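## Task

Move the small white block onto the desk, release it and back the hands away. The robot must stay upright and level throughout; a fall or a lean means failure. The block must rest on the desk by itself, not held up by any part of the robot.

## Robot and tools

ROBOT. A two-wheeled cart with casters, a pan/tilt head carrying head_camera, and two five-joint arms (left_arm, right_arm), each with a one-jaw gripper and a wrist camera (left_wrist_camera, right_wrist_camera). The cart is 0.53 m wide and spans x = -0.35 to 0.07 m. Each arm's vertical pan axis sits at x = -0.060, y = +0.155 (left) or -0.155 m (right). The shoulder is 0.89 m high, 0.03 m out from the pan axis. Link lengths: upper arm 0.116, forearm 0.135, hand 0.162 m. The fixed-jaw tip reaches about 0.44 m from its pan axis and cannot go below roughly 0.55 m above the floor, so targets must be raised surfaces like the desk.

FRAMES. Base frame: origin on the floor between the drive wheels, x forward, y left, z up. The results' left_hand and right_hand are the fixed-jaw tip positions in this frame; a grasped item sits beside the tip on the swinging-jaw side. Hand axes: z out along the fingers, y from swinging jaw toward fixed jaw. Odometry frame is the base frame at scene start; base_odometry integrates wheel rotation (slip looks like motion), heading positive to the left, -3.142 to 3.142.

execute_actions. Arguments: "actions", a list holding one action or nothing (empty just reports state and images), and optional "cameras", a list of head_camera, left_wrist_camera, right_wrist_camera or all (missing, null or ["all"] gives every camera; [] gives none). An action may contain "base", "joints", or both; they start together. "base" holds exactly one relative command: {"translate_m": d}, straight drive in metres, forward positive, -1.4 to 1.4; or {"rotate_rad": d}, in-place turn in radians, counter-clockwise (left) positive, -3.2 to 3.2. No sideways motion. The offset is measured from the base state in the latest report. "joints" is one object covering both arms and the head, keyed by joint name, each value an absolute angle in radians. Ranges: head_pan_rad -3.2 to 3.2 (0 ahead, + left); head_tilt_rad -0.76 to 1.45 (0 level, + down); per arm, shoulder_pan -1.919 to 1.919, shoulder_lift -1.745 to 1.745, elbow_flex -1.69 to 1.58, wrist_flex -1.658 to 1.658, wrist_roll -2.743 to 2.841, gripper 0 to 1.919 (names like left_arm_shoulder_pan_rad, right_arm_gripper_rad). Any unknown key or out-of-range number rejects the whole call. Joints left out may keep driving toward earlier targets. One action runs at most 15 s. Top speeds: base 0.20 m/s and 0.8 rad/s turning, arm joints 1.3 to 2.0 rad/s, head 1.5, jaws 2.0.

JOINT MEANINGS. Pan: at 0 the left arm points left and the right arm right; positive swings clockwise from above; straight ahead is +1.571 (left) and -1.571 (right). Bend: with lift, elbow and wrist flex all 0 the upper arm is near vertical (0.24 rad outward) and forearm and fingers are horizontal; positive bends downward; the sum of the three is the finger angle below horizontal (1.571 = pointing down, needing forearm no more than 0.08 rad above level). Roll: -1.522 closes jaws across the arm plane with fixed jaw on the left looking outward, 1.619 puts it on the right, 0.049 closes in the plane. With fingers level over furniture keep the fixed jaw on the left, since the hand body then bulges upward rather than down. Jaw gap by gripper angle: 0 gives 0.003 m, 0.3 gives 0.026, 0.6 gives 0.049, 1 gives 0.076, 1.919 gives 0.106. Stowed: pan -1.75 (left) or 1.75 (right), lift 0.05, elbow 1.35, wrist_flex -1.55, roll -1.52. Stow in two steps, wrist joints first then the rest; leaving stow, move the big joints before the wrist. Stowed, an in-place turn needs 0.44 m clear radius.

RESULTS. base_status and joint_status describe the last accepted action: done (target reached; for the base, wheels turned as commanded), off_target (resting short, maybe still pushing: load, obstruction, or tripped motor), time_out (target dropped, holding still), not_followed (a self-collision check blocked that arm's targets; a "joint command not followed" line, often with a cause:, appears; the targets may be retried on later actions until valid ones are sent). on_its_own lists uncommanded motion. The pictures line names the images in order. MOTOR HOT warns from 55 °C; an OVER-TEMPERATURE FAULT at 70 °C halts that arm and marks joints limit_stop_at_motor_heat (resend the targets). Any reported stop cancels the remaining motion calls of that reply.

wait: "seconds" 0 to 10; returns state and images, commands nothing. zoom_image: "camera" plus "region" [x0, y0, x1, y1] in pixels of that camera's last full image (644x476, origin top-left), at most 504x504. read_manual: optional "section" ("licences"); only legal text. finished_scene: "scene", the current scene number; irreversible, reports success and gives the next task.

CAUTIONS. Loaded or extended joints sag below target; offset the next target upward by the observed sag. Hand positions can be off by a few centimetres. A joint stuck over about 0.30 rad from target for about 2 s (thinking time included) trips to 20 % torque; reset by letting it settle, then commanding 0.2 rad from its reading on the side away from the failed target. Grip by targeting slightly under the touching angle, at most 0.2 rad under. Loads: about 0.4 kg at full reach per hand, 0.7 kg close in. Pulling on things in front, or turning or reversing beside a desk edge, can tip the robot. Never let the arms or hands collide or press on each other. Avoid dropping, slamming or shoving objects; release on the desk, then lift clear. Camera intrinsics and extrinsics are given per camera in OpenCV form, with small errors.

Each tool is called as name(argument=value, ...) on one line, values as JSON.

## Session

execute_actions(actions=[])

Scene clock: 0.00 s.
base_odometry: x=+0.000 y=+0.000 heading=+0.000 (m, m, rad; odometry frame)
base_status: not commanded
joint_positions: head_pan_rad=+0.019 head_tilt_rad=+0.004 left_arm_shoulder_pan_rad=-1.719 left_arm_shoulder_lift_rad=+0.030 left_arm_elbow_flex_rad=+1.347 left_arm_wrist_flex_rad=-1.600 left_arm_wrist_roll_rad=-1.527 left_arm_gripper_rad=+1.920 right_arm_shoulder_pan_rad=+1.762 right_arm_shoulder_lift_rad=+0.026 right_arm_elbow_flex_rad=+1.386 right_arm_wrist_flex_rad=-1.584 right_arm_wrist_roll_rad=-1.498 right_arm_gripper_rad=+1.920
joint_status: not commanded
left_hand: x=-0.3056 y=+0.1105 z=+0.9097 quat_wxyz=(-0.060, -0.622, -0.045, +0.779) (m; base frame)
right_hand: x=-0.3030 y=-0.1158 z=+0.9003 quat_wxyz=(-0.082, +0.642, -0.054, -0.760) (m; base frame)
pictures: head_camera, left_wrist_camera, right_wrist_camera
camera_calibration (this result's frames):
head_camera: T_world_to_cam=[[-0.0283663, -0.99864, 0.0437442, -0.052717], [0.0463919, -0.0450299, -0.997908, 1.19619], [0.99852, -0.0262776, 0.0476062, -0.0163367], [0, 0, 0, 1]] pos_world=[-0.0406764, 0.0007897, 1.19677]
left_wrist_camera: T_world_to_cam=[[-0.102542, 0.993232, 0.0545533, -0.196964], [0.327999, 0.0855364, -0.940798, 0.973131], [-0.939096, -0.078578, -0.33455, 0.0877207], [0, 0, 0, 1]] pos_world=[-0.257005, 0.119286, 0.955612]
right_wrist_camera: T_world_to_cam=[[0.147986, 0.988984, -0.00335426, 0.156767], [0.408502, -0.0642141, -0.910496, 0.956604], [-0.900681, 0.13337, -0.413505, 0.188427], [0, 0, 0, 1]] pos_world=[-0.244262, -0.118743, 0.949425]
Images, in order (width x height): head_camera 644x476, left_wrist_camera 644x476, right_wrist_camera 644x476.

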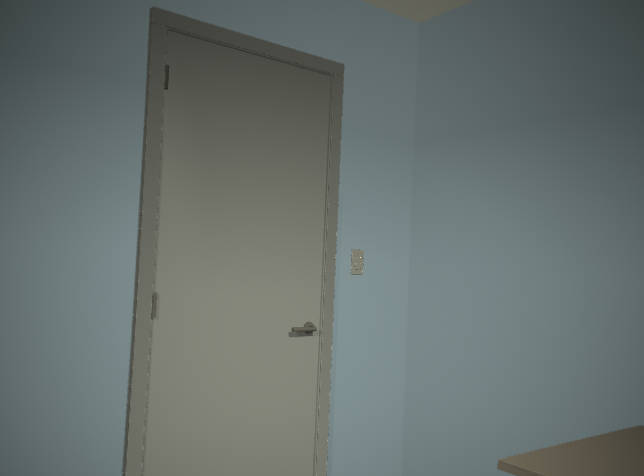

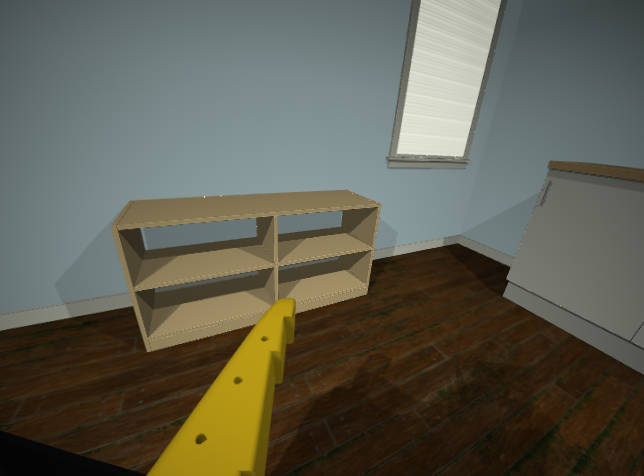

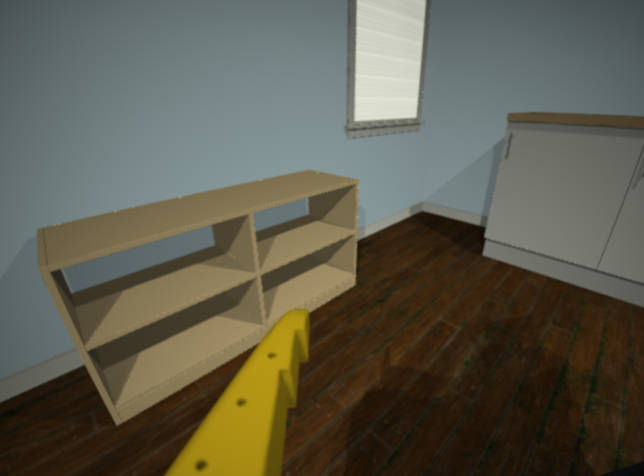

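execute_actions(actions=[{"joints": {"head_pan_rad": 1.9, "head_tilt_rad": 0.25}}], cameras=["head_camera"])

Scene clock: 3.77 s.
base_odometry: x=+0.000 y=+0.000 heading=+0.000 (m, m, rad; odometry frame)
base_status: not commanded
joint_positions: head_pan_rad=+1.890 head_tilt_rad=+0.243 left_arm_shoulder_pan_rad=-1.719 left_arm_shoulder_lift_rad=+0.030 left_arm_elbow_flex_rad=+1.347 left_arm_wrist_flex_rad=-1.600 left_arm_wrist_roll_rad=-1.527 left_arm_gripper_rad=+1.920 right_arm_shoulder_pan_rad=+1.762 right_arm_shoulder_lift_rad=+0.026 right_arm_elbow_flex_rad=+1.386 right_arm_wrist_flex_rad=-1.584 right_arm_wrist_roll_rad=-1.498 right_arm_gripper_rad=+1.920
joint_status: all done
left_hand: x=-0.3056 y=+0.1105 z=+0.9097 quat_wxyz=(-0.060, -0.622, -0.045, +0.779) (m; base frame)
right_hand: x=-0.3030 y=-0.1158 z=+0.9003 quat_wxyz=(-0.082, +0.642, -0.054, -0.760) (m; base frame)
pictures: head_camera
camera_calibration (this result's frames):
head_camera: T_world_to_cam=[[0.958614, 0.279617, 0.0535984, -0.0176712], [0.103599, -0.167229, -0.98046, 1.1788], [-0.26519, 0.945436, -0.189276, 0.196921], [0, 0, 0, 1]] pos_world=[-0.0529607, 0.0158946, 1.19398]
Images, in order (width x height): head_camera 644x476.

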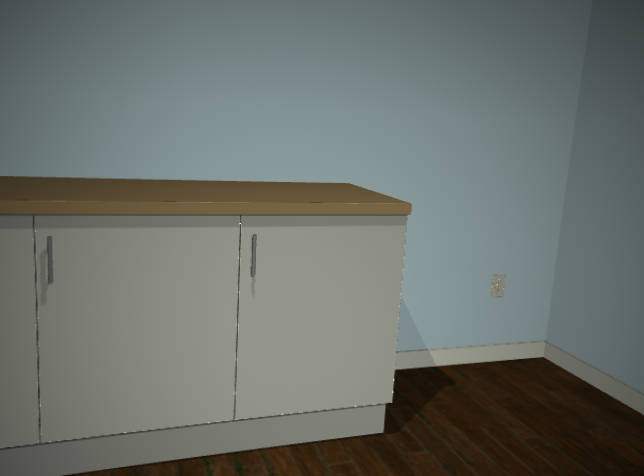

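execute_actions(actions=[{"joints": {"head_pan_rad": 2.7, "head_tilt_rad": 0.3}}], cameras=["head_camera"])

Scene clock: 6.43 s.
base_odometry: x=+0.000 y=+0.000 heading=+0.000 (m, m, rad; odometry frame)
base_status: not commanded
joint_positions: head_pan_rad=+2.690 head_tilt_rad=+0.293 left_arm_shoulder_pan_rad=-1.719 left_arm_shoulder_lift_rad=+0.030 left_arm_elbow_flex_rad=+1.347 left_arm_wrist_flex_rad=-1.600 left_arm_wrist_roll_rad=-1.527 left_arm_gripper_rad=+1.920 right_arm_shoulder_pan_rad=+1.762 right_arm_shoulder_lift_rad=+0.026 right_arm_elbow_flex_rad=+1.386 right_arm_wrist_flex_rad=-1.584 right_arm_wrist_roll_rad=-1.498 right_arm_gripper_rad=+1.920
joint_status: all done
left_hand: x=-0.3056 y=+0.1105 z=+0.9097 quat_wxyz=(-0.060, -0.622, -0.045, +0.779) (m; base frame)
right_hand: x=-0.3030 y=-0.1158 z=+0.9003 quat_wxyz=(-0.082, +0.642, -0.054, -0.760) (m; base frame)
pictures: head_camera
camera_calibration (this result's frames):
head_camera: T_world_to_cam=[[0.464827, 0.883672, 0.0553047, -0.042843], [0.236214, -0.0635689, -0.96962, 1.17255], [-0.85331, 0.463769, -0.238284, 0.225687], [0, 0, 0, 1]] pos_world=[-0.0644773, 0.00773041, 1.19308]
Images, in order (width x height): head_camera 644x476.

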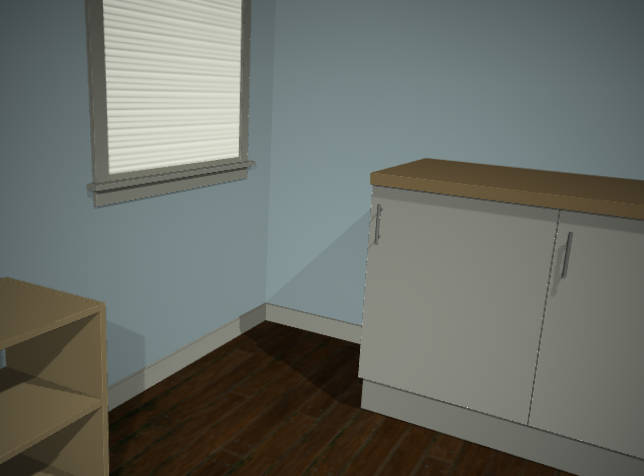

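execute_actions(actions=[{"joints": {"head_pan_rad": 3.2, "head_tilt_rad": 0.5}}], cameras=["head_camera"])

Scene clock: 10.17 s.
base_odometry: x=+0.000 y=+0.000 heading=+0.000 (m, m, rad; odometry frame)
base_status: not commanded
joint_positions: head_pan_rad=+3.190 head_tilt_rad=+0.494 left_arm_shoulder_pan_rad=-1.719 left_arm_shoulder_lift_rad=+0.030 left_arm_elbow_flex_rad=+1.347 left_arm_wrist_flex_rad=-1.600 left_arm_wrist_roll_rad=-1.527 left_arm_gripper_rad=+1.920 right_arm_shoulder_pan_rad=+1.762 right_arm_shoulder_lift_rad=+0.026 right_arm_elbow_flex_rad=+1.386 right_arm_wrist_flex_rad=-1.584 right_arm_wrist_roll_rad=-1.498 right_arm_gripper_rad=+1.920
joint_status: all done
left_hand: x=-0.3056 y=+0.1105 z=+0.9097 quat_wxyz=(-0.060, -0.622, -0.045, +0.779) (m; base frame)
right_hand: x=-0.3030 y=-0.1158 z=+0.9003 quat_wxyz=(-0.082, +0.642, -0.054, -0.760) (m; base frame)
pictures: head_camera
camera_calibration (this result's frames):
head_camera: T_world_to_cam=[[-0.0274008, 0.99778, 0.0606946, -0.0721816], [0.426112, 0.0665833, -0.902217, 1.1039], [-0.904255, 0.00114124, -0.42699, 0.440493], [0, 0, 0, 1]] pos_world=[-0.0740429, -0.00198247, 1.18842]
Images, in order (width x height): head_camera 644x476.

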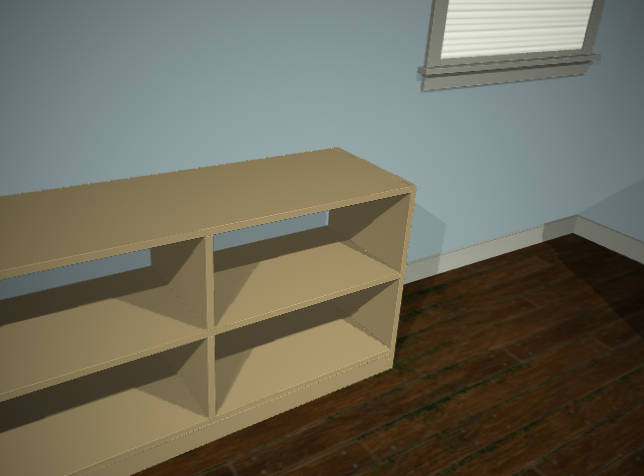

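execute_actions(actions=[{"joints": {"head_pan_rad": 3.15, "head_tilt_rad": 1.2}}], cameras=["head_camera"])

Scene clock: 12.97 s.
base_odometry: x=+0.000 y=+0.000 heading=+0.000 (m, m, rad; odometry frame)
base_status: not commanded
joint_positions: head_pan_rad=+3.160 head_tilt_rad=+1.195 left_arm_shoulder_pan_rad=-1.719 left_arm_shoulder_lift_rad=+0.030 left_arm_elbow_flex_rad=+1.347 left_arm_wrist_flex_rad=-1.600 left_arm_wrist_roll_rad=-1.527 left_arm_gripper_rad=+1.920 right_arm_shoulder_pan_rad=+1.762 right_arm_shoulder_lift_rad=+0.026 right_arm_elbow_flex_rad=+1.386 right_arm_wrist_flex_rad=-1.584 right_arm_wrist_roll_rad=-1.498 right_arm_gripper_rad=+1.920
joint_status: all done
left_hand: x=-0.3056 y=+0.1105 z=+0.9097 quat_wxyz=(-0.060, -0.622, -0.045, +0.779) (m; base frame)
right_hand: x=-0.3030 y=-0.1158 z=+0.9003 quat_wxyz=(-0.082, +0.642, -0.054, -0.760) (m; base frame)
pictures: head_camera
camera_calibration (this result's frames):
head_camera: T_world_to_cam=[[-0.0415655, 0.997341, 0.0598576, -0.071884], [0.908842, 0.0626291, -0.412413, 0.562821], [-0.415065, 0.037259, -0.909029, 1.01831], [0, 0, 0, 1]] pos_world=[-0.0918376, -0.00149733, 1.16209]
Images, in order (width x height): head_camera 644x476.

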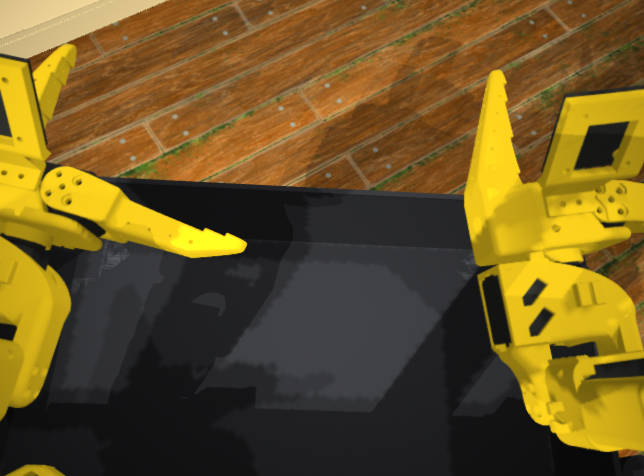

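execute_actions(actions=[{"joints": {"head_pan_rad": 1.0, "head_tilt_rad": 0.45}}], cameras=["head_camera"])

execute_actions(actions=[{"joints": {"head_pan_rad": 0.1, "head_tilt_rad": 0.5}}], cameras=["head_camera"])

execute_actions(actions=[{"joints": {"head_pan_rad": -0.8, "head_tilt_rad": 0.45}}], cameras=["head_camera"])

Scene clock: 17.97 s.
base_odometry: x=+0.000 y=+0.000 heading=+0.000 (m, m, rad; odometry frame)
base_status: not commanded
joint_positions: head_pan_rad=+1.010 head_tilt_rad=+0.464 left_arm_shoulder_pan_rad=-1.719 left_arm_shoulder_lift_rad=+0.030 left_arm_elbow_flex_rad=+1.347 left_arm_wrist_flex_rad=-1.600 left_arm_wrist_roll_rad=-1.527 left_arm_gripper_rad=+1.920 right_arm_shoulder_pan_rad=+1.762 right_arm_shoulder_lift_rad=+0.026 right_arm_elbow_flex_rad=+1.386 right_arm_wrist_flex_rad=-1.584 right_arm_wrist_roll_rad=-1.498 right_arm_gripper_rad=+1.920
joint_status: all done
left_hand: x=-0.3056 y=+0.1105 z=+0.9097 quat_wxyz=(-0.060, -0.622, -0.045, +0.779) (m; base frame)
right_hand: x=-0.3030 y=-0.1158 z=+0.9003 quat_wxyz=(-0.082, +0.642, -0.054, -0.760) (m; base frame)
pictures: head_camera
camera_calibration (this result's frames):
head_camera: T_world_to_cam=[[0.833, -0.550007, 0.0600374, -0.0309864], [-0.174667, -0.364387, -0.91472, 1.09005], [0.524979, 0.751475, -0.399602, 0.476144], [0, 0, 0, 1]] pos_world=[-0.0337575, 0.0223478, 1.18922]
Images, in order (width x height): head_camera 644x476.

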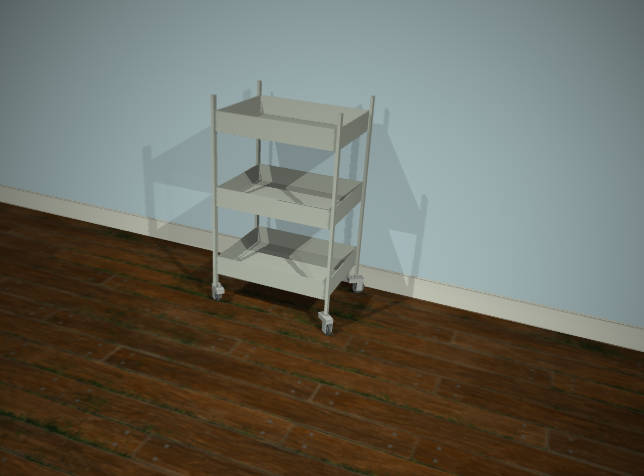

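Scene clock: 19.37 s.
base_odometry: x=+0.000 y=+0.000 heading=+0.000 (m, m, rad; odometry frame)
base_status: not commanded
joint_positions: head_pan_rad=+0.110 head_tilt_rad=+0.494 left_arm_shoulder_pan_rad=-1.719 left_arm_shoulder_lift_rad=+0.030 left_arm_elbow_flex_rad=+1.347 left_arm_wrist_flex_rad=-1.600 left_arm_wrist_roll_rad=-1.527 left_arm_gripper_rad=+1.920 right_arm_shoulder_pan_rad=+1.762 right_arm_shoulder_lift_rad=+0.026 right_arm_elbow_flex_rad=+1.386 right_arm_wrist_flex_rad=-1.584 right_arm_wrist_roll_rad=-1.498 right_arm_gripper_rad=+1.920
joint_status: all done
left_hand: x=-0.3056 y=+0.1105 z=+0.9097 quat_wxyz=(-0.060, -0.622, -0.045, +0.779) (m; base frame)
right_hand: x=-0.3030 y=-0.1158 z=+0.9003 quat_wxyz=(-0.082, +0.642, -0.054, -0.760) (m; base frame)
pictures: head_camera
camera_calibration (this result's frames):
head_camera: T_world_to_cam=[[0.0887707, -0.994201, 0.0606949, -0.0667219], [-0.421219, -0.0926889, -0.90221, 1.06407], [0.902604, 0.054524, -0.427004, 0.525432], [0, 0, 0, 1]] pos_world=[-0.0201299, 0.00364347, 1.18842]
Images, in order (width x height): head_camera 644x476.

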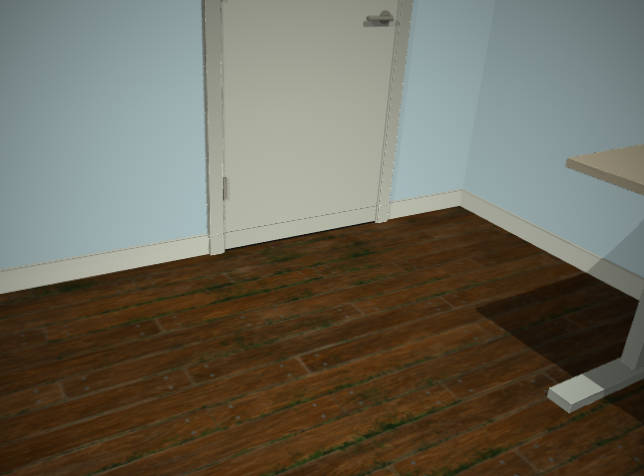

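Scene clock: 20.77 s.
base_odometry: x=+0.000 y=+0.000 heading=+0.000 (m, m, rad; odometry frame)
base_status: not commanded
joint_positions: head_pan_rad=-0.790 head_tilt_rad=+0.464 left_arm_shoulder_pan_rad=-1.719 left_arm_shoulder_lift_rad=+0.030 left_arm_elbow_flex_rad=+1.347 left_arm_wrist_flex_rad=-1.600 left_arm_wrist_roll_rad=-1.527 left_arm_gripper_rad=+1.920 right_arm_shoulder_pan_rad=+1.762 right_arm_shoulder_lift_rad=+0.026 right_arm_elbow_flex_rad=+1.386 right_arm_wrist_flex_rad=-1.584 right_arm_wrist_roll_rad=-1.498 right_arm_gripper_rad=+1.920
joint_status: all done
left_hand: x=-0.3056 y=+0.1105 z=+0.9097 quat_wxyz=(-0.060, -0.622, -0.045, +0.779) (m; base frame)
right_hand: x=-0.3030 y=-0.1158 z=+0.9003 quat_wxyz=(-0.082, +0.642, -0.054, -0.760) (m; base frame)
pictures: head_camera
camera_calibration (this result's frames):
head_camera: T_world_to_cam=[[-0.724886, -0.686247, 0.0600374, -0.104207], [-0.315171, 0.252891, -0.914721, 1.08345], [0.612542, -0.68199, -0.399602, 0.480259], [0, 0, 0, 1]] pos_world=[-0.0282455, -0.0179737, 1.18922]
Images, in order (width x height): head_camera 644x476.

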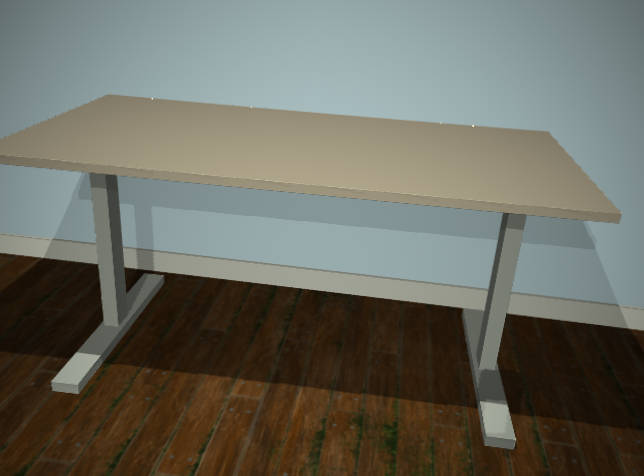

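execute_actions(actions=[{"base": {"rotate_rad": 1.30}, "joints": {"head_pan_rad": -0.25, "head_tilt_rad": 0.35, "right_arm_shoulder_pan_rad": -0.6, "right_arm_shoulder_lift_rad": 0.0, "right_arm_elbow_flex_rad": 0.5}}], cameras=["head_camera"])

execute_actions(actions=[{"base": {"translate_m": 1.4}, "joints": {"head_pan_rad": -0.7, "head_tilt_rad": 0.6, "right_arm_wrist_flex_rad": 0.4, "right_arm_wrist_roll_rad": -1.522, "right_arm_gripper_rad": 1.0}}], cameras=["head_camera"])

Scene clock: 56.23 s.
base_odometry: x=-0.001 y=+0.000 heading=+1.299 (m, m, rad; odometry frame)
base_status: done
joint_positions: head_pan_rad=-0.260 head_tilt_rad=+0.363 left_arm_shoulder_pan_rad=-1.719 left_arm_shoulder_lift_rad=+0.030 left_arm_elbow_flex_rad=+1.347 left_arm_wrist_flex_rad=-1.600 left_arm_wrist_roll_rad=-1.527 left_arm_gripper_rad=+1.920 right_arm_shoulder_pan_rad=-0.589 right_arm_shoulder_lift_rad=+0.026 right_arm_elbow_flex_rad=+0.534 right_arm_wrist_flex_rad=-1.584 right_arm_wrist_roll_rad=-1.498 right_arm_gripper_rad=+1.920
joint_status: all done
left_hand: x=-0.3056 y=+0.1105 z=+0.9097 quat_wxyz=(-0.060, -0.622, -0.045, +0.779) (m; base frame)
right_hand: x=+0.0922 y=-0.3687 z=+1.0754 quat_wxyz=(+0.844, +0.124, +0.240, -0.464) (m; base frame)
pictures: head_camera
camera_calibration (this result's frames):
head_camera: T_world_to_cam=[[-0.284192, -0.957044, 0.0574559, -0.080523], [-0.309188, 0.0347576, -0.950366, 1.12476], [0.907545, -0.287851, -0.305784, 0.38614], [0, 0, 0, 1]] pos_world=[-0.025562, -0.00500726, 1.19163]
Images, in order (width x height): head_camera 644x476.

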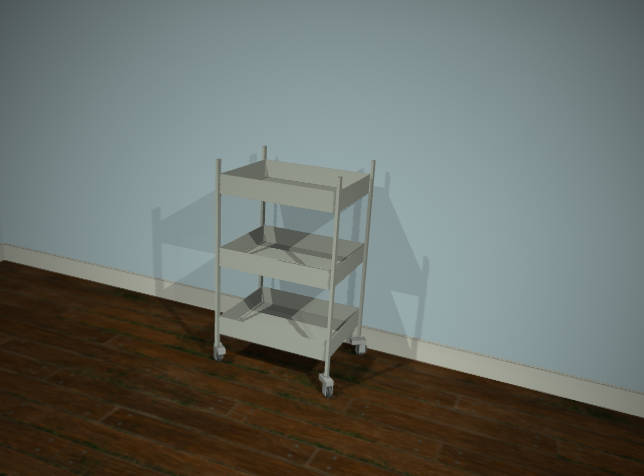

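Scene clock: 64.07 s.
base_odometry: x=+0.374 y=+1.349 heading=+1.298 (m, m, rad; odometry frame)
base_status: done
joint_positions: head_pan_rad=-0.690 head_tilt_rad=+0.594 left_arm_shoulder_pan_rad=-1.719 left_arm_shoulder_lift_rad=+0.030 left_arm_elbow_flex_rad=+1.347 left_arm_wrist_flex_rad=-1.600 left_arm_wrist_roll_rad=-1.527 left_arm_gripper_rad=+1.920 right_arm_shoulder_pan_rad=-0.591 right_arm_shoulder_lift_rad=+0.026 right_arm_elbow_flex_rad=+0.534 right_arm_wrist_flex_rad=+0.398 right_arm_wrist_roll_rad=-1.515 right_arm_gripper_rad=+1.006
joint_status: all done
left_hand: x=-0.3056 y=+0.1105 z=+0.9097 quat_wxyz=(-0.060, -0.622, -0.045, +0.779) (m; base frame)
right_hand: x=+0.0971 y=-0.3753 z=+0.8070 quat_wxyz=(+0.266, +0.446, +0.843, -0.143) (m; base frame)
pictures: head_camera
camera_calibration (this result's frames):
head_camera: T_world_to_cam=[[-0.646626, -0.760244, 0.0624866, -0.103348], [-0.428084, 0.293863, -0.854628, 1.00897], [0.631363, -0.579374, -0.515468, 0.614505], [0, 0, 0, 1]] pos_world=[-0.0228768, -0.0190417, 1.18551]
Images, in order (width x height): head_camera 644x476.

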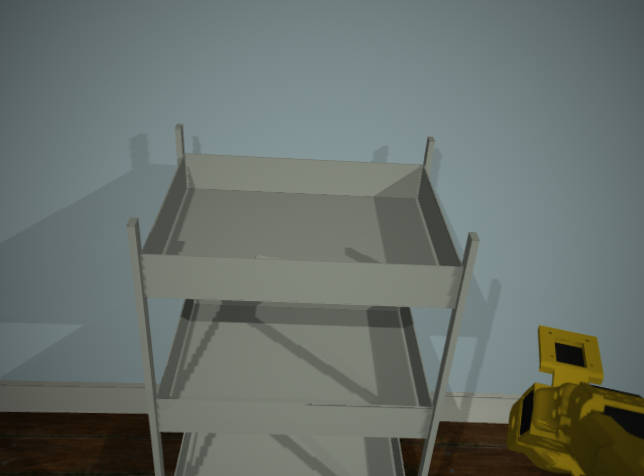

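zoom_image(camera="head_camera", region=[120, 200, 490, 320])

Region (120, 200, 490, 320) of head_camera's 644x476 image, scaled by 1.362; it fills the top 163 rows of this view, and the rest is white.

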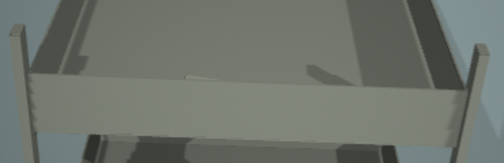

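execute_actions(actions=[{"base": {"translate_m": 0.27}, "joints": {"right_arm_shoulder_lift_rad": -0.2, "right_arm_elbow_flex_rad": 0.3, "right_arm_wrist_flex_rad": 0.9}}], cameras=[])

execute_actions(actions=[{"base": {"rotate_rad": -0.68}, "joints": {"head_pan_rad": -0.3, "head_tilt_rad": 0.8}}], cameras=["head_camera"])

Scene clock: 88.80 s.
base_odometry: x=+0.447 y=+1.609 heading=+1.295 (m, m, rad; odometry frame)
base_status: done
joint_positions: head_pan_rad=-0.690 head_tilt_rad=+0.594 left_arm_shoulder_pan_rad=-1.719 left_arm_shoulder_lift_rad=+0.030 left_arm_elbow_flex_rad=+1.347 left_arm_wrist_flex_rad=-1.600 left_arm_wrist_roll_rad=-1.527 left_arm_gripper_rad=+1.920 right_arm_shoulder_pan_rad=-0.591 right_arm_shoulder_lift_rad=-0.161 right_arm_elbow_flex_rad=+0.337 right_arm_wrist_flex_rad=+0.897 right_arm_wrist_roll_rad=-1.515 right_arm_gripper_rad=+1.005
joint_status: all done
left_hand: x=-0.3056 y=+0.1105 z=+0.9097 quat_wxyz=(-0.060, -0.622, -0.045, +0.779) (m; base frame)
right_hand: x=+0.0858 y=-0.3584 z=+0.8498 quat_wxyz=(+0.217, +0.453, +0.857, -0.117) (m; base frame)
pictures: none
No camera images: the call's "cameras" was empty. Leave "cameras" out to get every camera's image.

Scene clock: 90.37 s.
base_odometry: x=+0.447 y=+1.609 heading=+0.616 (m, m, rad; odometry frame)
base_status: done
joint_positions: head_pan_rad=-0.310 head_tilt_rad=+0.795 left_arm_shoulder_pan_rad=-1.719 left_arm_shoulder_lift_rad=+0.030 left_arm_elbow_flex_rad=+1.347 left_arm_wrist_flex_rad=-1.600 left_arm_wrist_roll_rad=-1.527 left_arm_gripper_rad=+1.920 right_arm_shoulder_pan_rad=-0.591 right_arm_shoulder_lift_rad=-0.161 right_arm_elbow_flex_rad=+0.337 right_arm_wrist_flex_rad=+0.897 right_arm_wrist_roll_rad=-1.515 right_arm_gripper_rad=+1.005
joint_status: all done
left_hand: x=-0.3056 y=+0.1105 z=+0.9097 quat_wxyz=(-0.060, -0.622, -0.045, +0.779) (m; base frame)
right_hand: x=+0.0858 y=-0.3584 z=+0.8498 quat_wxyz=(+0.217, +0.453, +0.857, -0.117) (m; base frame)
pictures: head_camera
camera_calibration (this result's frames):
head_camera: T_world_to_cam=[[-0.306287, -0.949774, 0.0641651, -0.0892838], [-0.658728, 0.162804, -0.734555, 0.859931], [0.687215, -0.267252, -0.675508, 0.801336], [0, 0, 0, 1]] pos_world=[-0.0115761, -0.0106409, 1.17871]
Images, in order (width x height): head_camera 644x476.

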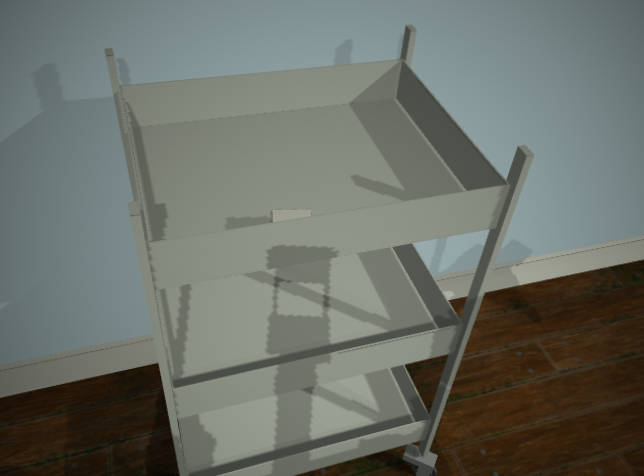

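execute_actions(actions=[{"base": {"translate_m": 0.33}, "joints": {"head_pan_rad": -0.6, "head_tilt_rad": 1.15}}], cameras=["head_camera"])

Scene clock: 108.57 s.
base_odometry: x=+0.717 y=+1.799 heading=+0.615 (m, m, rad; odometry frame)
base_status: done
joint_positions: head_pan_rad=-0.590 head_tilt_rad=+1.145 left_arm_shoulder_pan_rad=-1.719 left_arm_shoulder_lift_rad=+0.030 left_arm_elbow_flex_rad=+1.347 left_arm_wrist_flex_rad=-1.600 left_arm_wrist_roll_rad=-1.527 left_arm_gripper_rad=+1.920 right_arm_shoulder_pan_rad=-0.591 right_arm_shoulder_lift_rad=-0.161 right_arm_elbow_flex_rad=+0.337 right_arm_wrist_flex_rad=+0.897 right_arm_wrist_roll_rad=-1.515 right_arm_gripper_rad=+1.005
joint_status: all done
left_hand: x=-0.3056 y=+0.1105 z=+0.9097 quat_wxyz=(-0.060, -0.622, -0.045, +0.779) (m; base frame)
right_hand: x=+0.0858 y=-0.3584 z=+0.8498 quat_wxyz=(+0.217, +0.453, +0.857, -0.117) (m; base frame)
pictures: head_camera
camera_calibration (this result's frames):
head_camera: T_world_to_cam=[[-0.538511, -0.840412, 0.0609418, -0.0964883], [-0.763454, 0.456034, -0.457353, 0.535949], [0.356573, -0.292816, -0.887195, 1.02945], [0, 0, 0, 1]] pos_world=[-0.00986121, -0.0240623, 1.16432]
Images, in order (width x height): head_camera 644x476.

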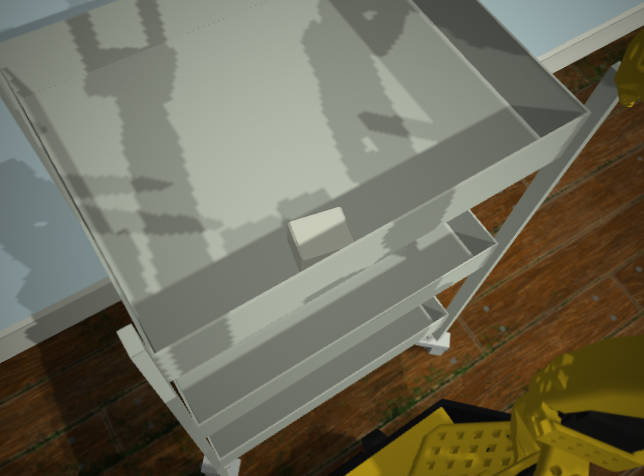

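zoom_image(camera="head_camera", region=[250, 170, 410, 300])

Region (250, 170, 410, 300) of head_camera's 644x476 image, scaled by 3.150; it fills the top 410 rows of this view, and the rest is white.

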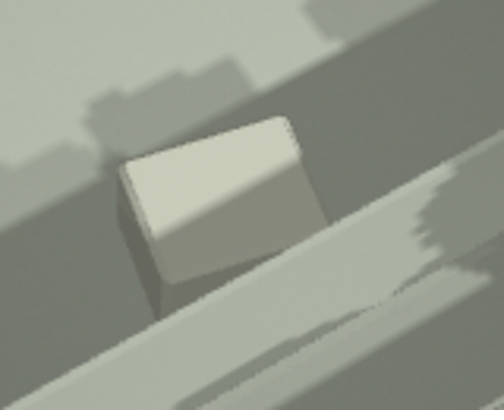

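execute_actions(actions=[{"joints": {"right_arm_shoulder_pan_rad": -1.529, "right_arm_shoulder_lift_rad": 0.25, "right_arm_elbow_flex_rad": 0.017, "right_arm_wrist_flex_rad": 1.143, "right_arm_wrist_roll_rad": -1.69}}], cameras=["head_camera", "right_wrist_camera"])

Scene clock: 139.50 s.
base_odometry: x=+0.717 y=+1.799 heading=+0.615 (m, m, rad; odometry frame)
base_status: not commanded
joint_positions: head_pan_rad=-0.590 head_tilt_rad=+1.145 left_arm_shoulder_pan_rad=-1.719 left_arm_shoulder_lift_rad=+0.030 left_arm_elbow_flex_rad=+1.347 left_arm_wrist_flex_rad=-1.600 left_arm_wrist_roll_rad=-1.527 left_arm_gripper_rad=+1.920 right_arm_shoulder_pan_rad=-1.517 right_arm_shoulder_lift_rad=+0.258 right_arm_elbow_flex_rad=+0.050 right_arm_wrist_flex_rad=+1.138 right_arm_wrist_roll_rad=-1.683 right_arm_gripper_rad=+1.005
joint_status: all done
left_hand: x=-0.3056 y=+0.1105 z=+0.9097 quat_wxyz=(-0.060, -0.622, -0.045, +0.779) (m; base frame)
right_hand: x=+0.1774 y=-0.1600 z=+0.8006 quat_wxyz=(+0.062, +0.107, +0.992, +0.003) (m; base frame)
pictures: head_camera, right_wrist_camera
camera_calibration (this result's frames):
head_camera: T_world_to_cam=[[-0.538511, -0.840412, 0.0609419, -0.0964883], [-0.763454, 0.456034, -0.457353, 0.535949], [0.356573, -0.292816, -0.887195, 1.02945], [0, 0, 0, 1]] pos_world=[-0.00986122, -0.0240623, 1.16432]
right_wrist_camera: T_world_to_cam=[[-0.240025, -0.968552, -0.0655387, -0.0655203], [-0.870497, 0.184859, 0.456139, -0.160562], [-0.429678, 0.166536, -0.887492, 0.886941], [0, 0, 0, 1]] pos_world=[0.225604, -0.181486, 0.856097]
Images, in order (width x height): head_camera 644x476, right_wrist_camera 644x476.

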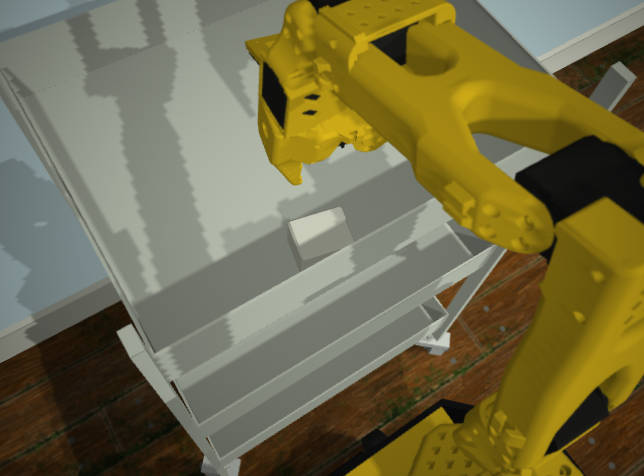

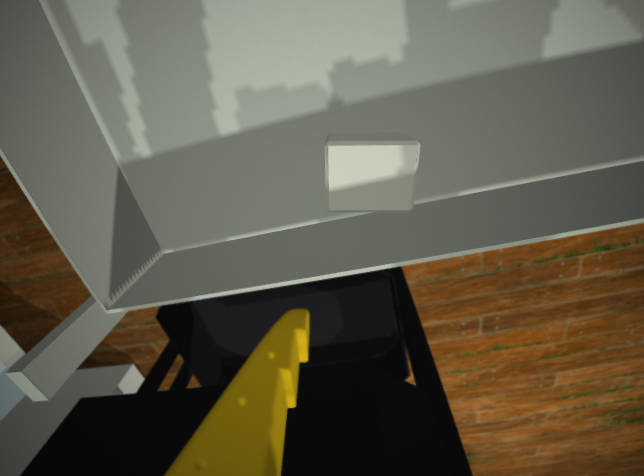

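zoom_image(camera="right_wrist_camera", region=[290, 110, 450, 240])

Region (290, 110, 450, 240) of right_wrist_camera's 644x476 image, scaled by 3.150; it fills the top 410 rows of this view, and the rest is white.

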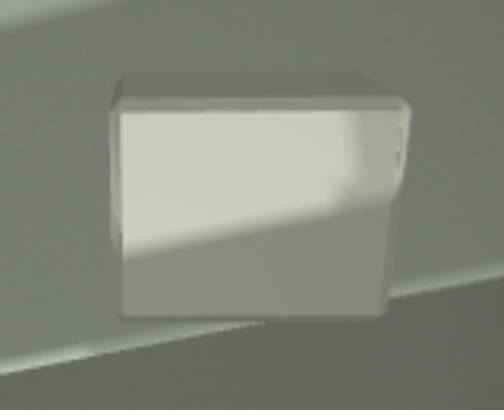

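execute_actions(actions=[{"joints": {"right_arm_shoulder_pan_rad": -1.562, "right_arm_shoulder_lift_rad": 0.555, "right_arm_elbow_flex_rad": 0.056, "right_arm_wrist_flex_rad": 0.815, "right_arm_wrist_roll_rad": -1.723}}], cameras=["head_camera", "right_wrist_camera"])

Scene clock: 155.07 s.
base_odometry: x=+0.717 y=+1.799 heading=+0.615 (m, m, rad; odometry frame)
base_status: not commanded
joint_positions: head_pan_rad=-0.590 head_tilt_rad=+1.145 left_arm_shoulder_pan_rad=-1.719 left_arm_shoulder_lift_rad=+0.030 left_arm_elbow_flex_rad=+1.347 left_arm_wrist_flex_rad=-1.600 left_arm_wrist_roll_rad=-1.527 left_arm_gripper_rad=+1.920 right_arm_shoulder_pan_rad=-1.551 right_arm_shoulder_lift_rad=+0.563 right_arm_elbow_flex_rad=+0.058 right_arm_wrist_flex_rad=+0.823 right_arm_wrist_roll_rad=-1.714 right_arm_gripper_rad=+1.005
joint_status: all done
left_hand: x=-0.3056 y=+0.1105 z=+0.9097 quat_wxyz=(-0.060, -0.622, -0.045, +0.779) (m; base frame)
right_hand: x=+0.1885 y=-0.1522 z=+0.7408 quat_wxyz=(+0.063, +0.105, +0.992, +0.005) (m; base frame)
pictures: head_camera, right_wrist_camera
camera_calibration (this result's frames):
head_camera: T_world_to_cam=[[-0.538511, -0.840412, 0.0609419, -0.0964883], [-0.763454, 0.456034, -0.457353, 0.535949], [0.356573, -0.292816, -0.887195, 1.02945], [0, 0, 0, 1]] pos_world=[-0.00986122, -0.0240623, 1.16432]
right_wrist_camera: T_world_to_cam=[[-0.236705, -0.969085, -0.0696027, -0.0569496], [-0.871863, 0.180252, 0.455372, -0.124973], [-0.428748, 0.168473, -0.887576, 0.837601], [0, 0, 0, 1]] pos_world=[0.23668, -0.173775, 0.79638]
Images, in order (width x height): head_camera 644x476, right_wrist_camera 644x476.

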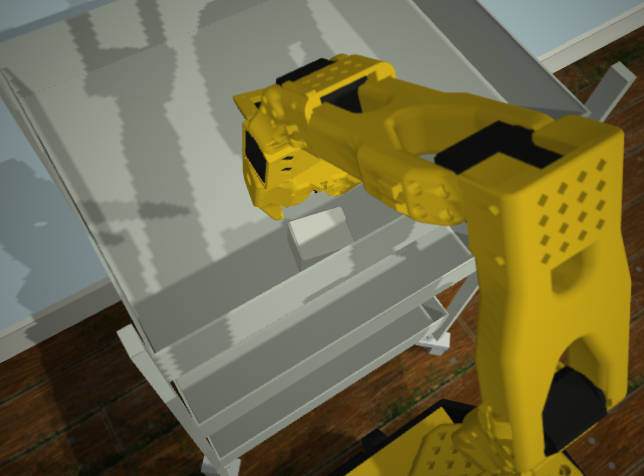

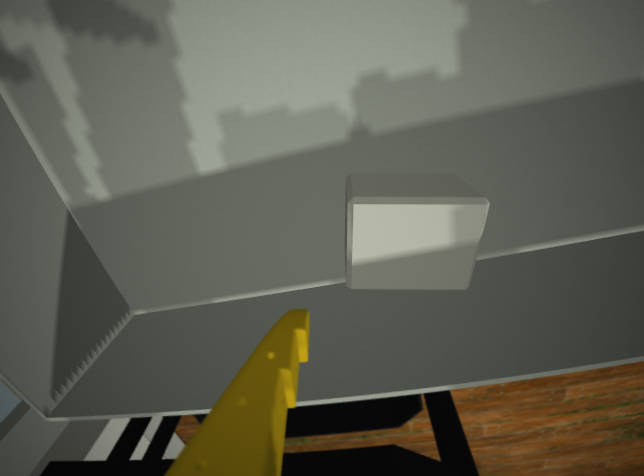

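zoom_image(camera="right_wrist_camera", region=[280, 150, 520, 350])

Region (280, 150, 520, 350) of right_wrist_camera's 644x476 image, scaled by 2.100.

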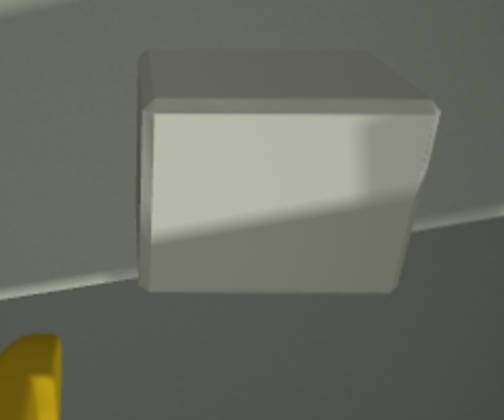

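execute_actions(actions=[{"joints": {"right_arm_shoulder_pan_rad": -1.52, "right_arm_shoulder_lift_rad": 0.908, "right_arm_elbow_flex_rad": -0.148, "right_arm_wrist_flex_rad": 0.642}}], cameras=["head_camera", "right_wrist_camera"])

Scene clock: 213.83 s.
base_odometry: x=+0.717 y=+1.799 heading=+0.615 (m, m, rad; odometry frame)
base_status: not commanded
joint_positions: head_pan_rad=-0.590 head_tilt_rad=+1.145 left_arm_shoulder_pan_rad=-1.719 left_arm_shoulder_lift_rad=+0.030 left_arm_elbow_flex_rad=+1.347 left_arm_wrist_flex_rad=-1.600 left_arm_wrist_roll_rad=-1.527 left_arm_gripper_rad=+1.920 right_arm_shoulder_pan_rad=-1.531 right_arm_shoulder_lift_rad=+0.921 right_arm_elbow_flex_rad=-0.120 right_arm_wrist_flex_rad=+0.650 right_arm_wrist_roll_rad=-1.716 right_arm_gripper_rad=+1.005
joint_status: all done
left_hand: x=-0.3056 y=+0.1105 z=+0.9097 quat_wxyz=(-0.060, -0.622, -0.045, +0.779) (m; base frame)
right_hand: x=+0.1952 y=-0.1575 z=+0.6874 quat_wxyz=(+0.060, +0.116, +0.991, +0.005) (m; base frame)
pictures: head_camera, right_wrist_camera
camera_calibration (this result's frames):
head_camera: T_world_to_cam=[[-0.538511, -0.840412, 0.0609418, -0.0964883], [-0.763454, 0.456034, -0.457353, 0.535949], [0.356573, -0.292816, -0.887195, 1.02945], [0, 0, 0, 1]] pos_world=[-0.00986122, -0.0240623, 1.16432]
right_wrist_camera: T_world_to_cam=[[-0.257872, -0.963752, -0.0684445, -0.0599608], [-0.864989, 0.198723, 0.460764, -0.0959665], [-0.43046, 0.178022, -0.88488, 0.793922], [0, 0, 0, 1]] pos_world=[0.24328, -0.180052, 0.74264]
Images, in order (width x height): head_camera 644x476, right_wrist_camera 644x476.

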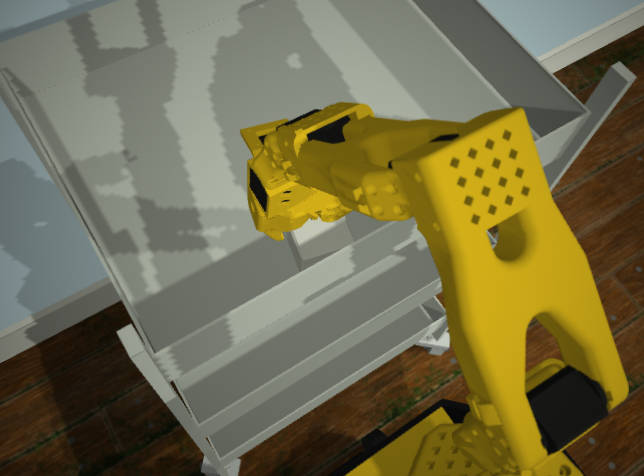

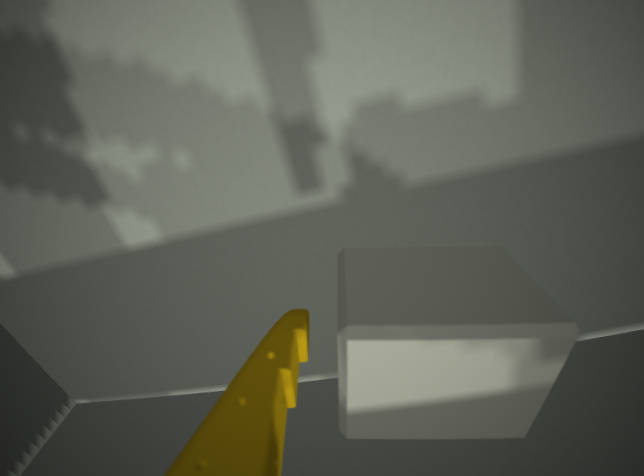

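execute_actions(actions=[])

Scene clock: 226.07 s.
base_odometry: x=+0.717 y=+1.799 heading=+0.615 (m, m, rad; odometry frame)
base_status: not commanded
joint_positions: head_pan_rad=-0.590 head_tilt_rad=+1.145 left_arm_shoulder_pan_rad=-1.719 left_arm_shoulder_lift_rad=+0.030 left_arm_elbow_flex_rad=+1.347 left_arm_wrist_flex_rad=-1.600 left_arm_wrist_roll_rad=-1.527 left_arm_gripper_rad=+1.920 right_arm_shoulder_pan_rad=-1.531 right_arm_shoulder_lift_rad=+0.921 right_arm_elbow_flex_rad=-0.120 right_arm_wrist_flex_rad=+0.650 right_arm_wrist_roll_rad=-1.716 right_arm_gripper_rad=+1.005
joint_status: all done
left_hand: x=-0.3056 y=+0.1105 z=+0.9097 quat_wxyz=(-0.060, -0.622, -0.045, +0.779) (m; base frame)
right_hand: x=+0.1952 y=-0.1575 z=+0.6874 quat_wxyz=(+0.060, +0.116, +0.991, +0.005) (m; base frame)
pictures: head_camera, left_wrist_camera, right_wrist_camera
camera_calibration (this result's frames):
head_camera: T_world_to_cam=[[-0.538511, -0.840412, 0.0609418, -0.0964883], [-0.763454, 0.456034, -0.457353, 0.535949], [0.356573, -0.292816, -0.887195, 1.02945], [0, 0, 0, 1]] pos_world=[-0.00986121, -0.0240623, 1.16432]
left_wrist_camera: T_world_to_cam=[[-0.102542, 0.993232, 0.0545533, -0.196964], [0.327999, 0.0855364, -0.940798, 0.973131], [-0.939096, -0.078578, -0.33455, 0.0877207], [0, 0, 0, 1]] pos_world=[-0.257005, 0.119286, 0.955612]
right_wrist_camera: T_world_to_cam=[[-0.257872, -0.963752, -0.0684445, -0.0599608], [-0.864989, 0.198723, 0.460764, -0.0959665], [-0.43046, 0.178022, -0.88488, 0.793922], [0, 0, 0, 1]] pos_world=[0.24328, -0.180052, 0.74264]
Images, in order (width x height): head_camera 644x476, left_wrist_camera 644x476, right_wrist_camera 644x476.

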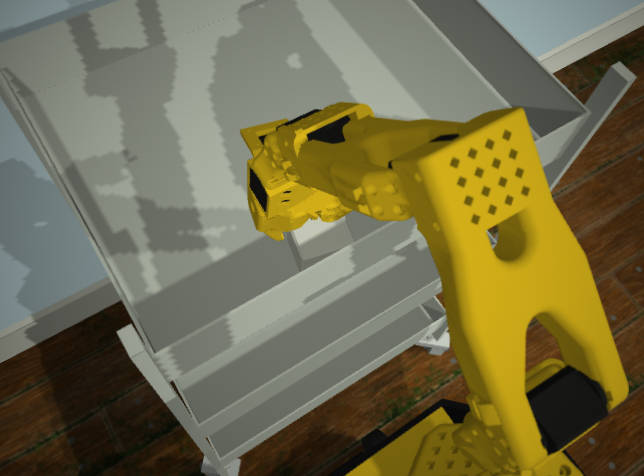

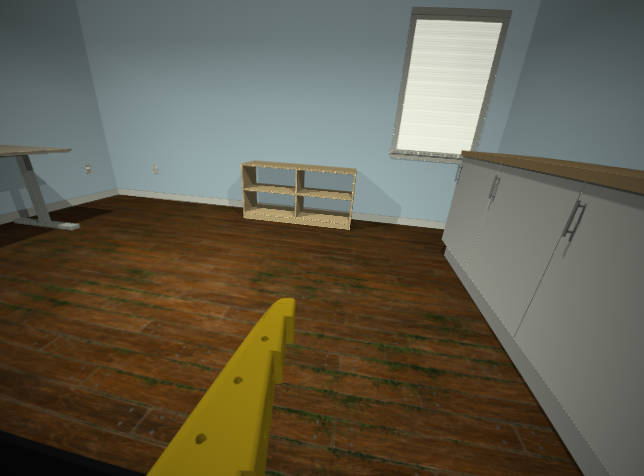

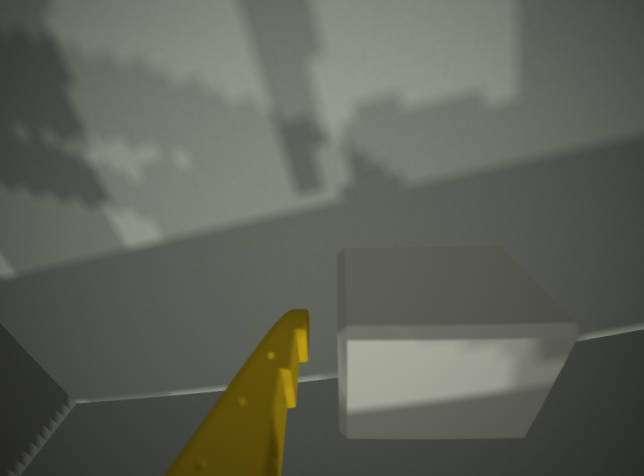

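execute_actions(actions=[{"joints": {"right_arm_shoulder_pan_rad": -1.497, "right_arm_gripper_rad": 0.45}}], cameras=["head_camera", "right_wrist_camera"])

Scene clock: 248.40 s.
base_odometry: x=+0.717 y=+1.799 heading=+0.615 (m, m, rad; odometry frame)
base_status: not commanded
joint_positions: head_pan_rad=-0.590 head_tilt_rad=+1.145 left_arm_shoulder_pan_rad=-1.719 left_arm_shoulder_lift_rad=+0.030 left_arm_elbow_flex_rad=+1.347 left_arm_wrist_flex_rad=-1.600 left_arm_wrist_roll_rad=-1.527 left_arm_gripper_rad=+1.920 right_arm_shoulder_pan_rad=-1.505 right_arm_shoulder_lift_rad=+0.921 right_arm_elbow_flex_rad=-0.120 right_arm_wrist_flex_rad=+0.650 right_arm_wrist_roll_rad=-1.716 right_arm_gripper_rad=+0.606
joint_status: right_arm_gripper_rad off_target (ended at +0.606, target +0.450); the others done
left_hand: x=-0.3056 y=+0.1105 z=+0.9097 quat_wxyz=(-0.060, -0.622, -0.045, +0.779) (m; base frame)
right_hand: x=+0.1951 y=-0.1641 z=+0.6874 quat_wxyz=(+0.060, +0.129, +0.990, +0.004) (m; base frame)
pictures: head_camera, right_wrist_camera
camera_calibration (this result's frames):
head_camera: T_world_to_cam=[[-0.538511, -0.840412, 0.0609418, -0.0964883], [-0.763454, 0.456034, -0.457353, 0.535949], [0.356573, -0.292816, -0.887195, 1.02945], [0, 0, 0, 1]] pos_world=[-0.00986121, -0.0240623, 1.16432]
right_wrist_camera: T_world_to_cam=[[-0.282914, -0.9567, -0.0684445, -0.0603703], [-0.859513, 0.22121, 0.460764, -0.0921525], [-0.425672, 0.189186, -0.88488, 0.79594], [0, 0, 0, 1]] pos_world=[0.242524, -0.187952, 0.74264]
Images, in order (width x height): head_camera 644x476, right_wrist_camera 644x476.

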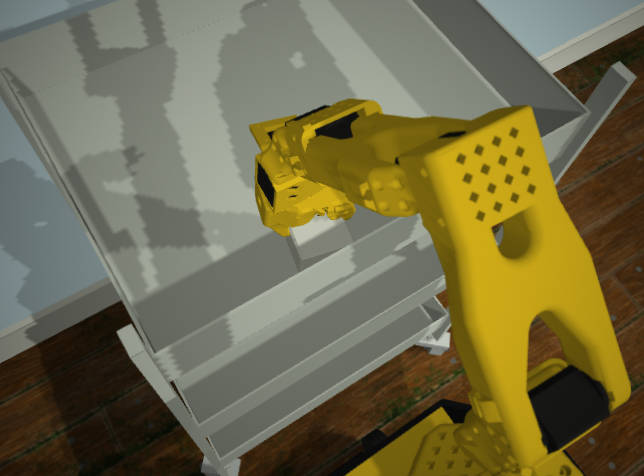

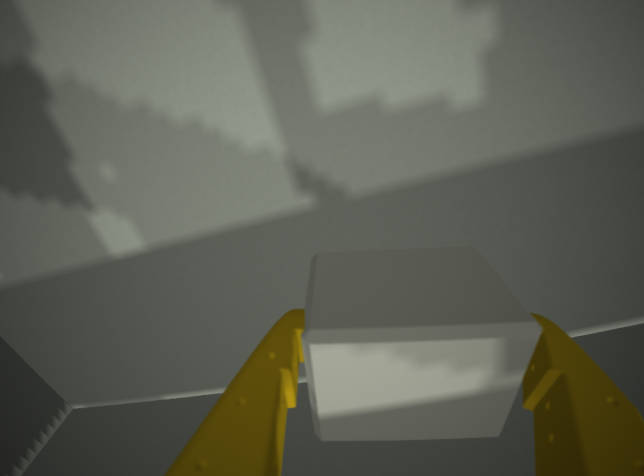

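execute_actions(actions=[{"joints": {"right_arm_shoulder_lift_rad": 0.33, "right_arm_wrist_flex_rad": 1.17, "right_arm_gripper_rad": 0.42}}], cameras=["head_camera", "right_wrist_camera"])

Scene clock: 260.17 s.
base_odometry: x=+0.717 y=+1.799 heading=+0.615 (m, m, rad; odometry frame)
base_status: not commanded
joint_positions: head_pan_rad=-0.590 head_tilt_rad=+1.145 left_arm_shoulder_pan_rad=-1.719 left_arm_shoulder_lift_rad=+0.030 left_arm_elbow_flex_rad=+1.347 left_arm_wrist_flex_rad=-1.600 left_arm_wrist_roll_rad=-1.527 left_arm_gripper_rad=+1.920 right_arm_shoulder_pan_rad=-1.505 right_arm_shoulder_lift_rad=+0.384 right_arm_elbow_flex_rad=-0.123 right_arm_wrist_flex_rad=+1.165 right_arm_wrist_roll_rad=-1.716 right_arm_gripper_rad=+0.603
joint_status: right_arm_gripper_rad off_target (ended at +0.603, target +0.420); the others done
left_hand: x=-0.3056 y=+0.1105 z=+0.9097 quat_wxyz=(-0.060, -0.622, -0.045, +0.779) (m; base frame)
right_hand: x=+0.1946 y=-0.1641 z=+0.7995 quat_wxyz=(+0.072, +0.129, +0.989, +0.005) (m; base frame)
pictures: head_camera, right_wrist_camera
camera_calibration (this result's frames):
head_camera: T_world_to_cam=[[-0.538511, -0.840412, 0.0609418, -0.0964883], [-0.763454, 0.456034, -0.457353, 0.535949], [0.356573, -0.292816, -0.887195, 1.02945], [0, 0, 0, 1]] pos_world=[-0.00986121, -0.0240623, 1.16432]
right_wrist_camera: T_world_to_cam=[[-0.281172, -0.956814, -0.0738136, -0.0488757], [-0.870534, 0.221934, 0.439221, -0.124738], [-0.403871, 0.187754, -0.895341, 0.89877], [0, 0, 0, 1]] pos_world=[0.240656, -0.187829, 0.855886]
Images, in order (width x height): head_camera 644x476, right_wrist_camera 644x476.

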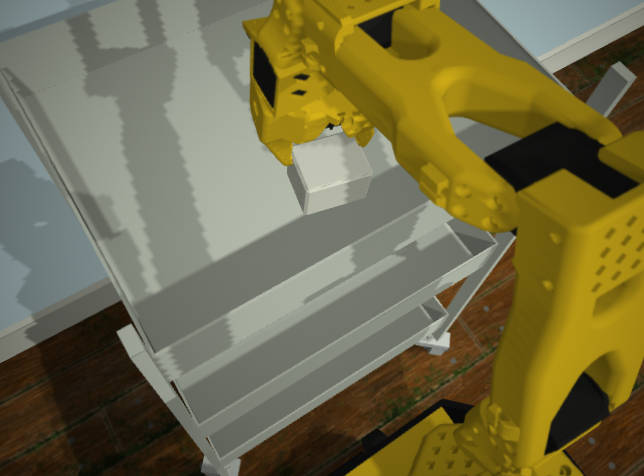

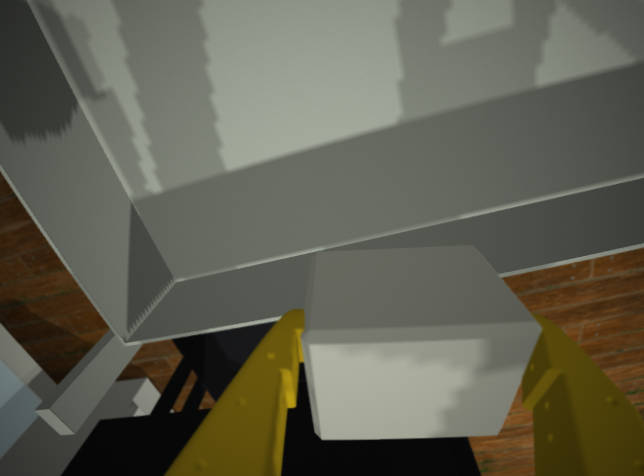

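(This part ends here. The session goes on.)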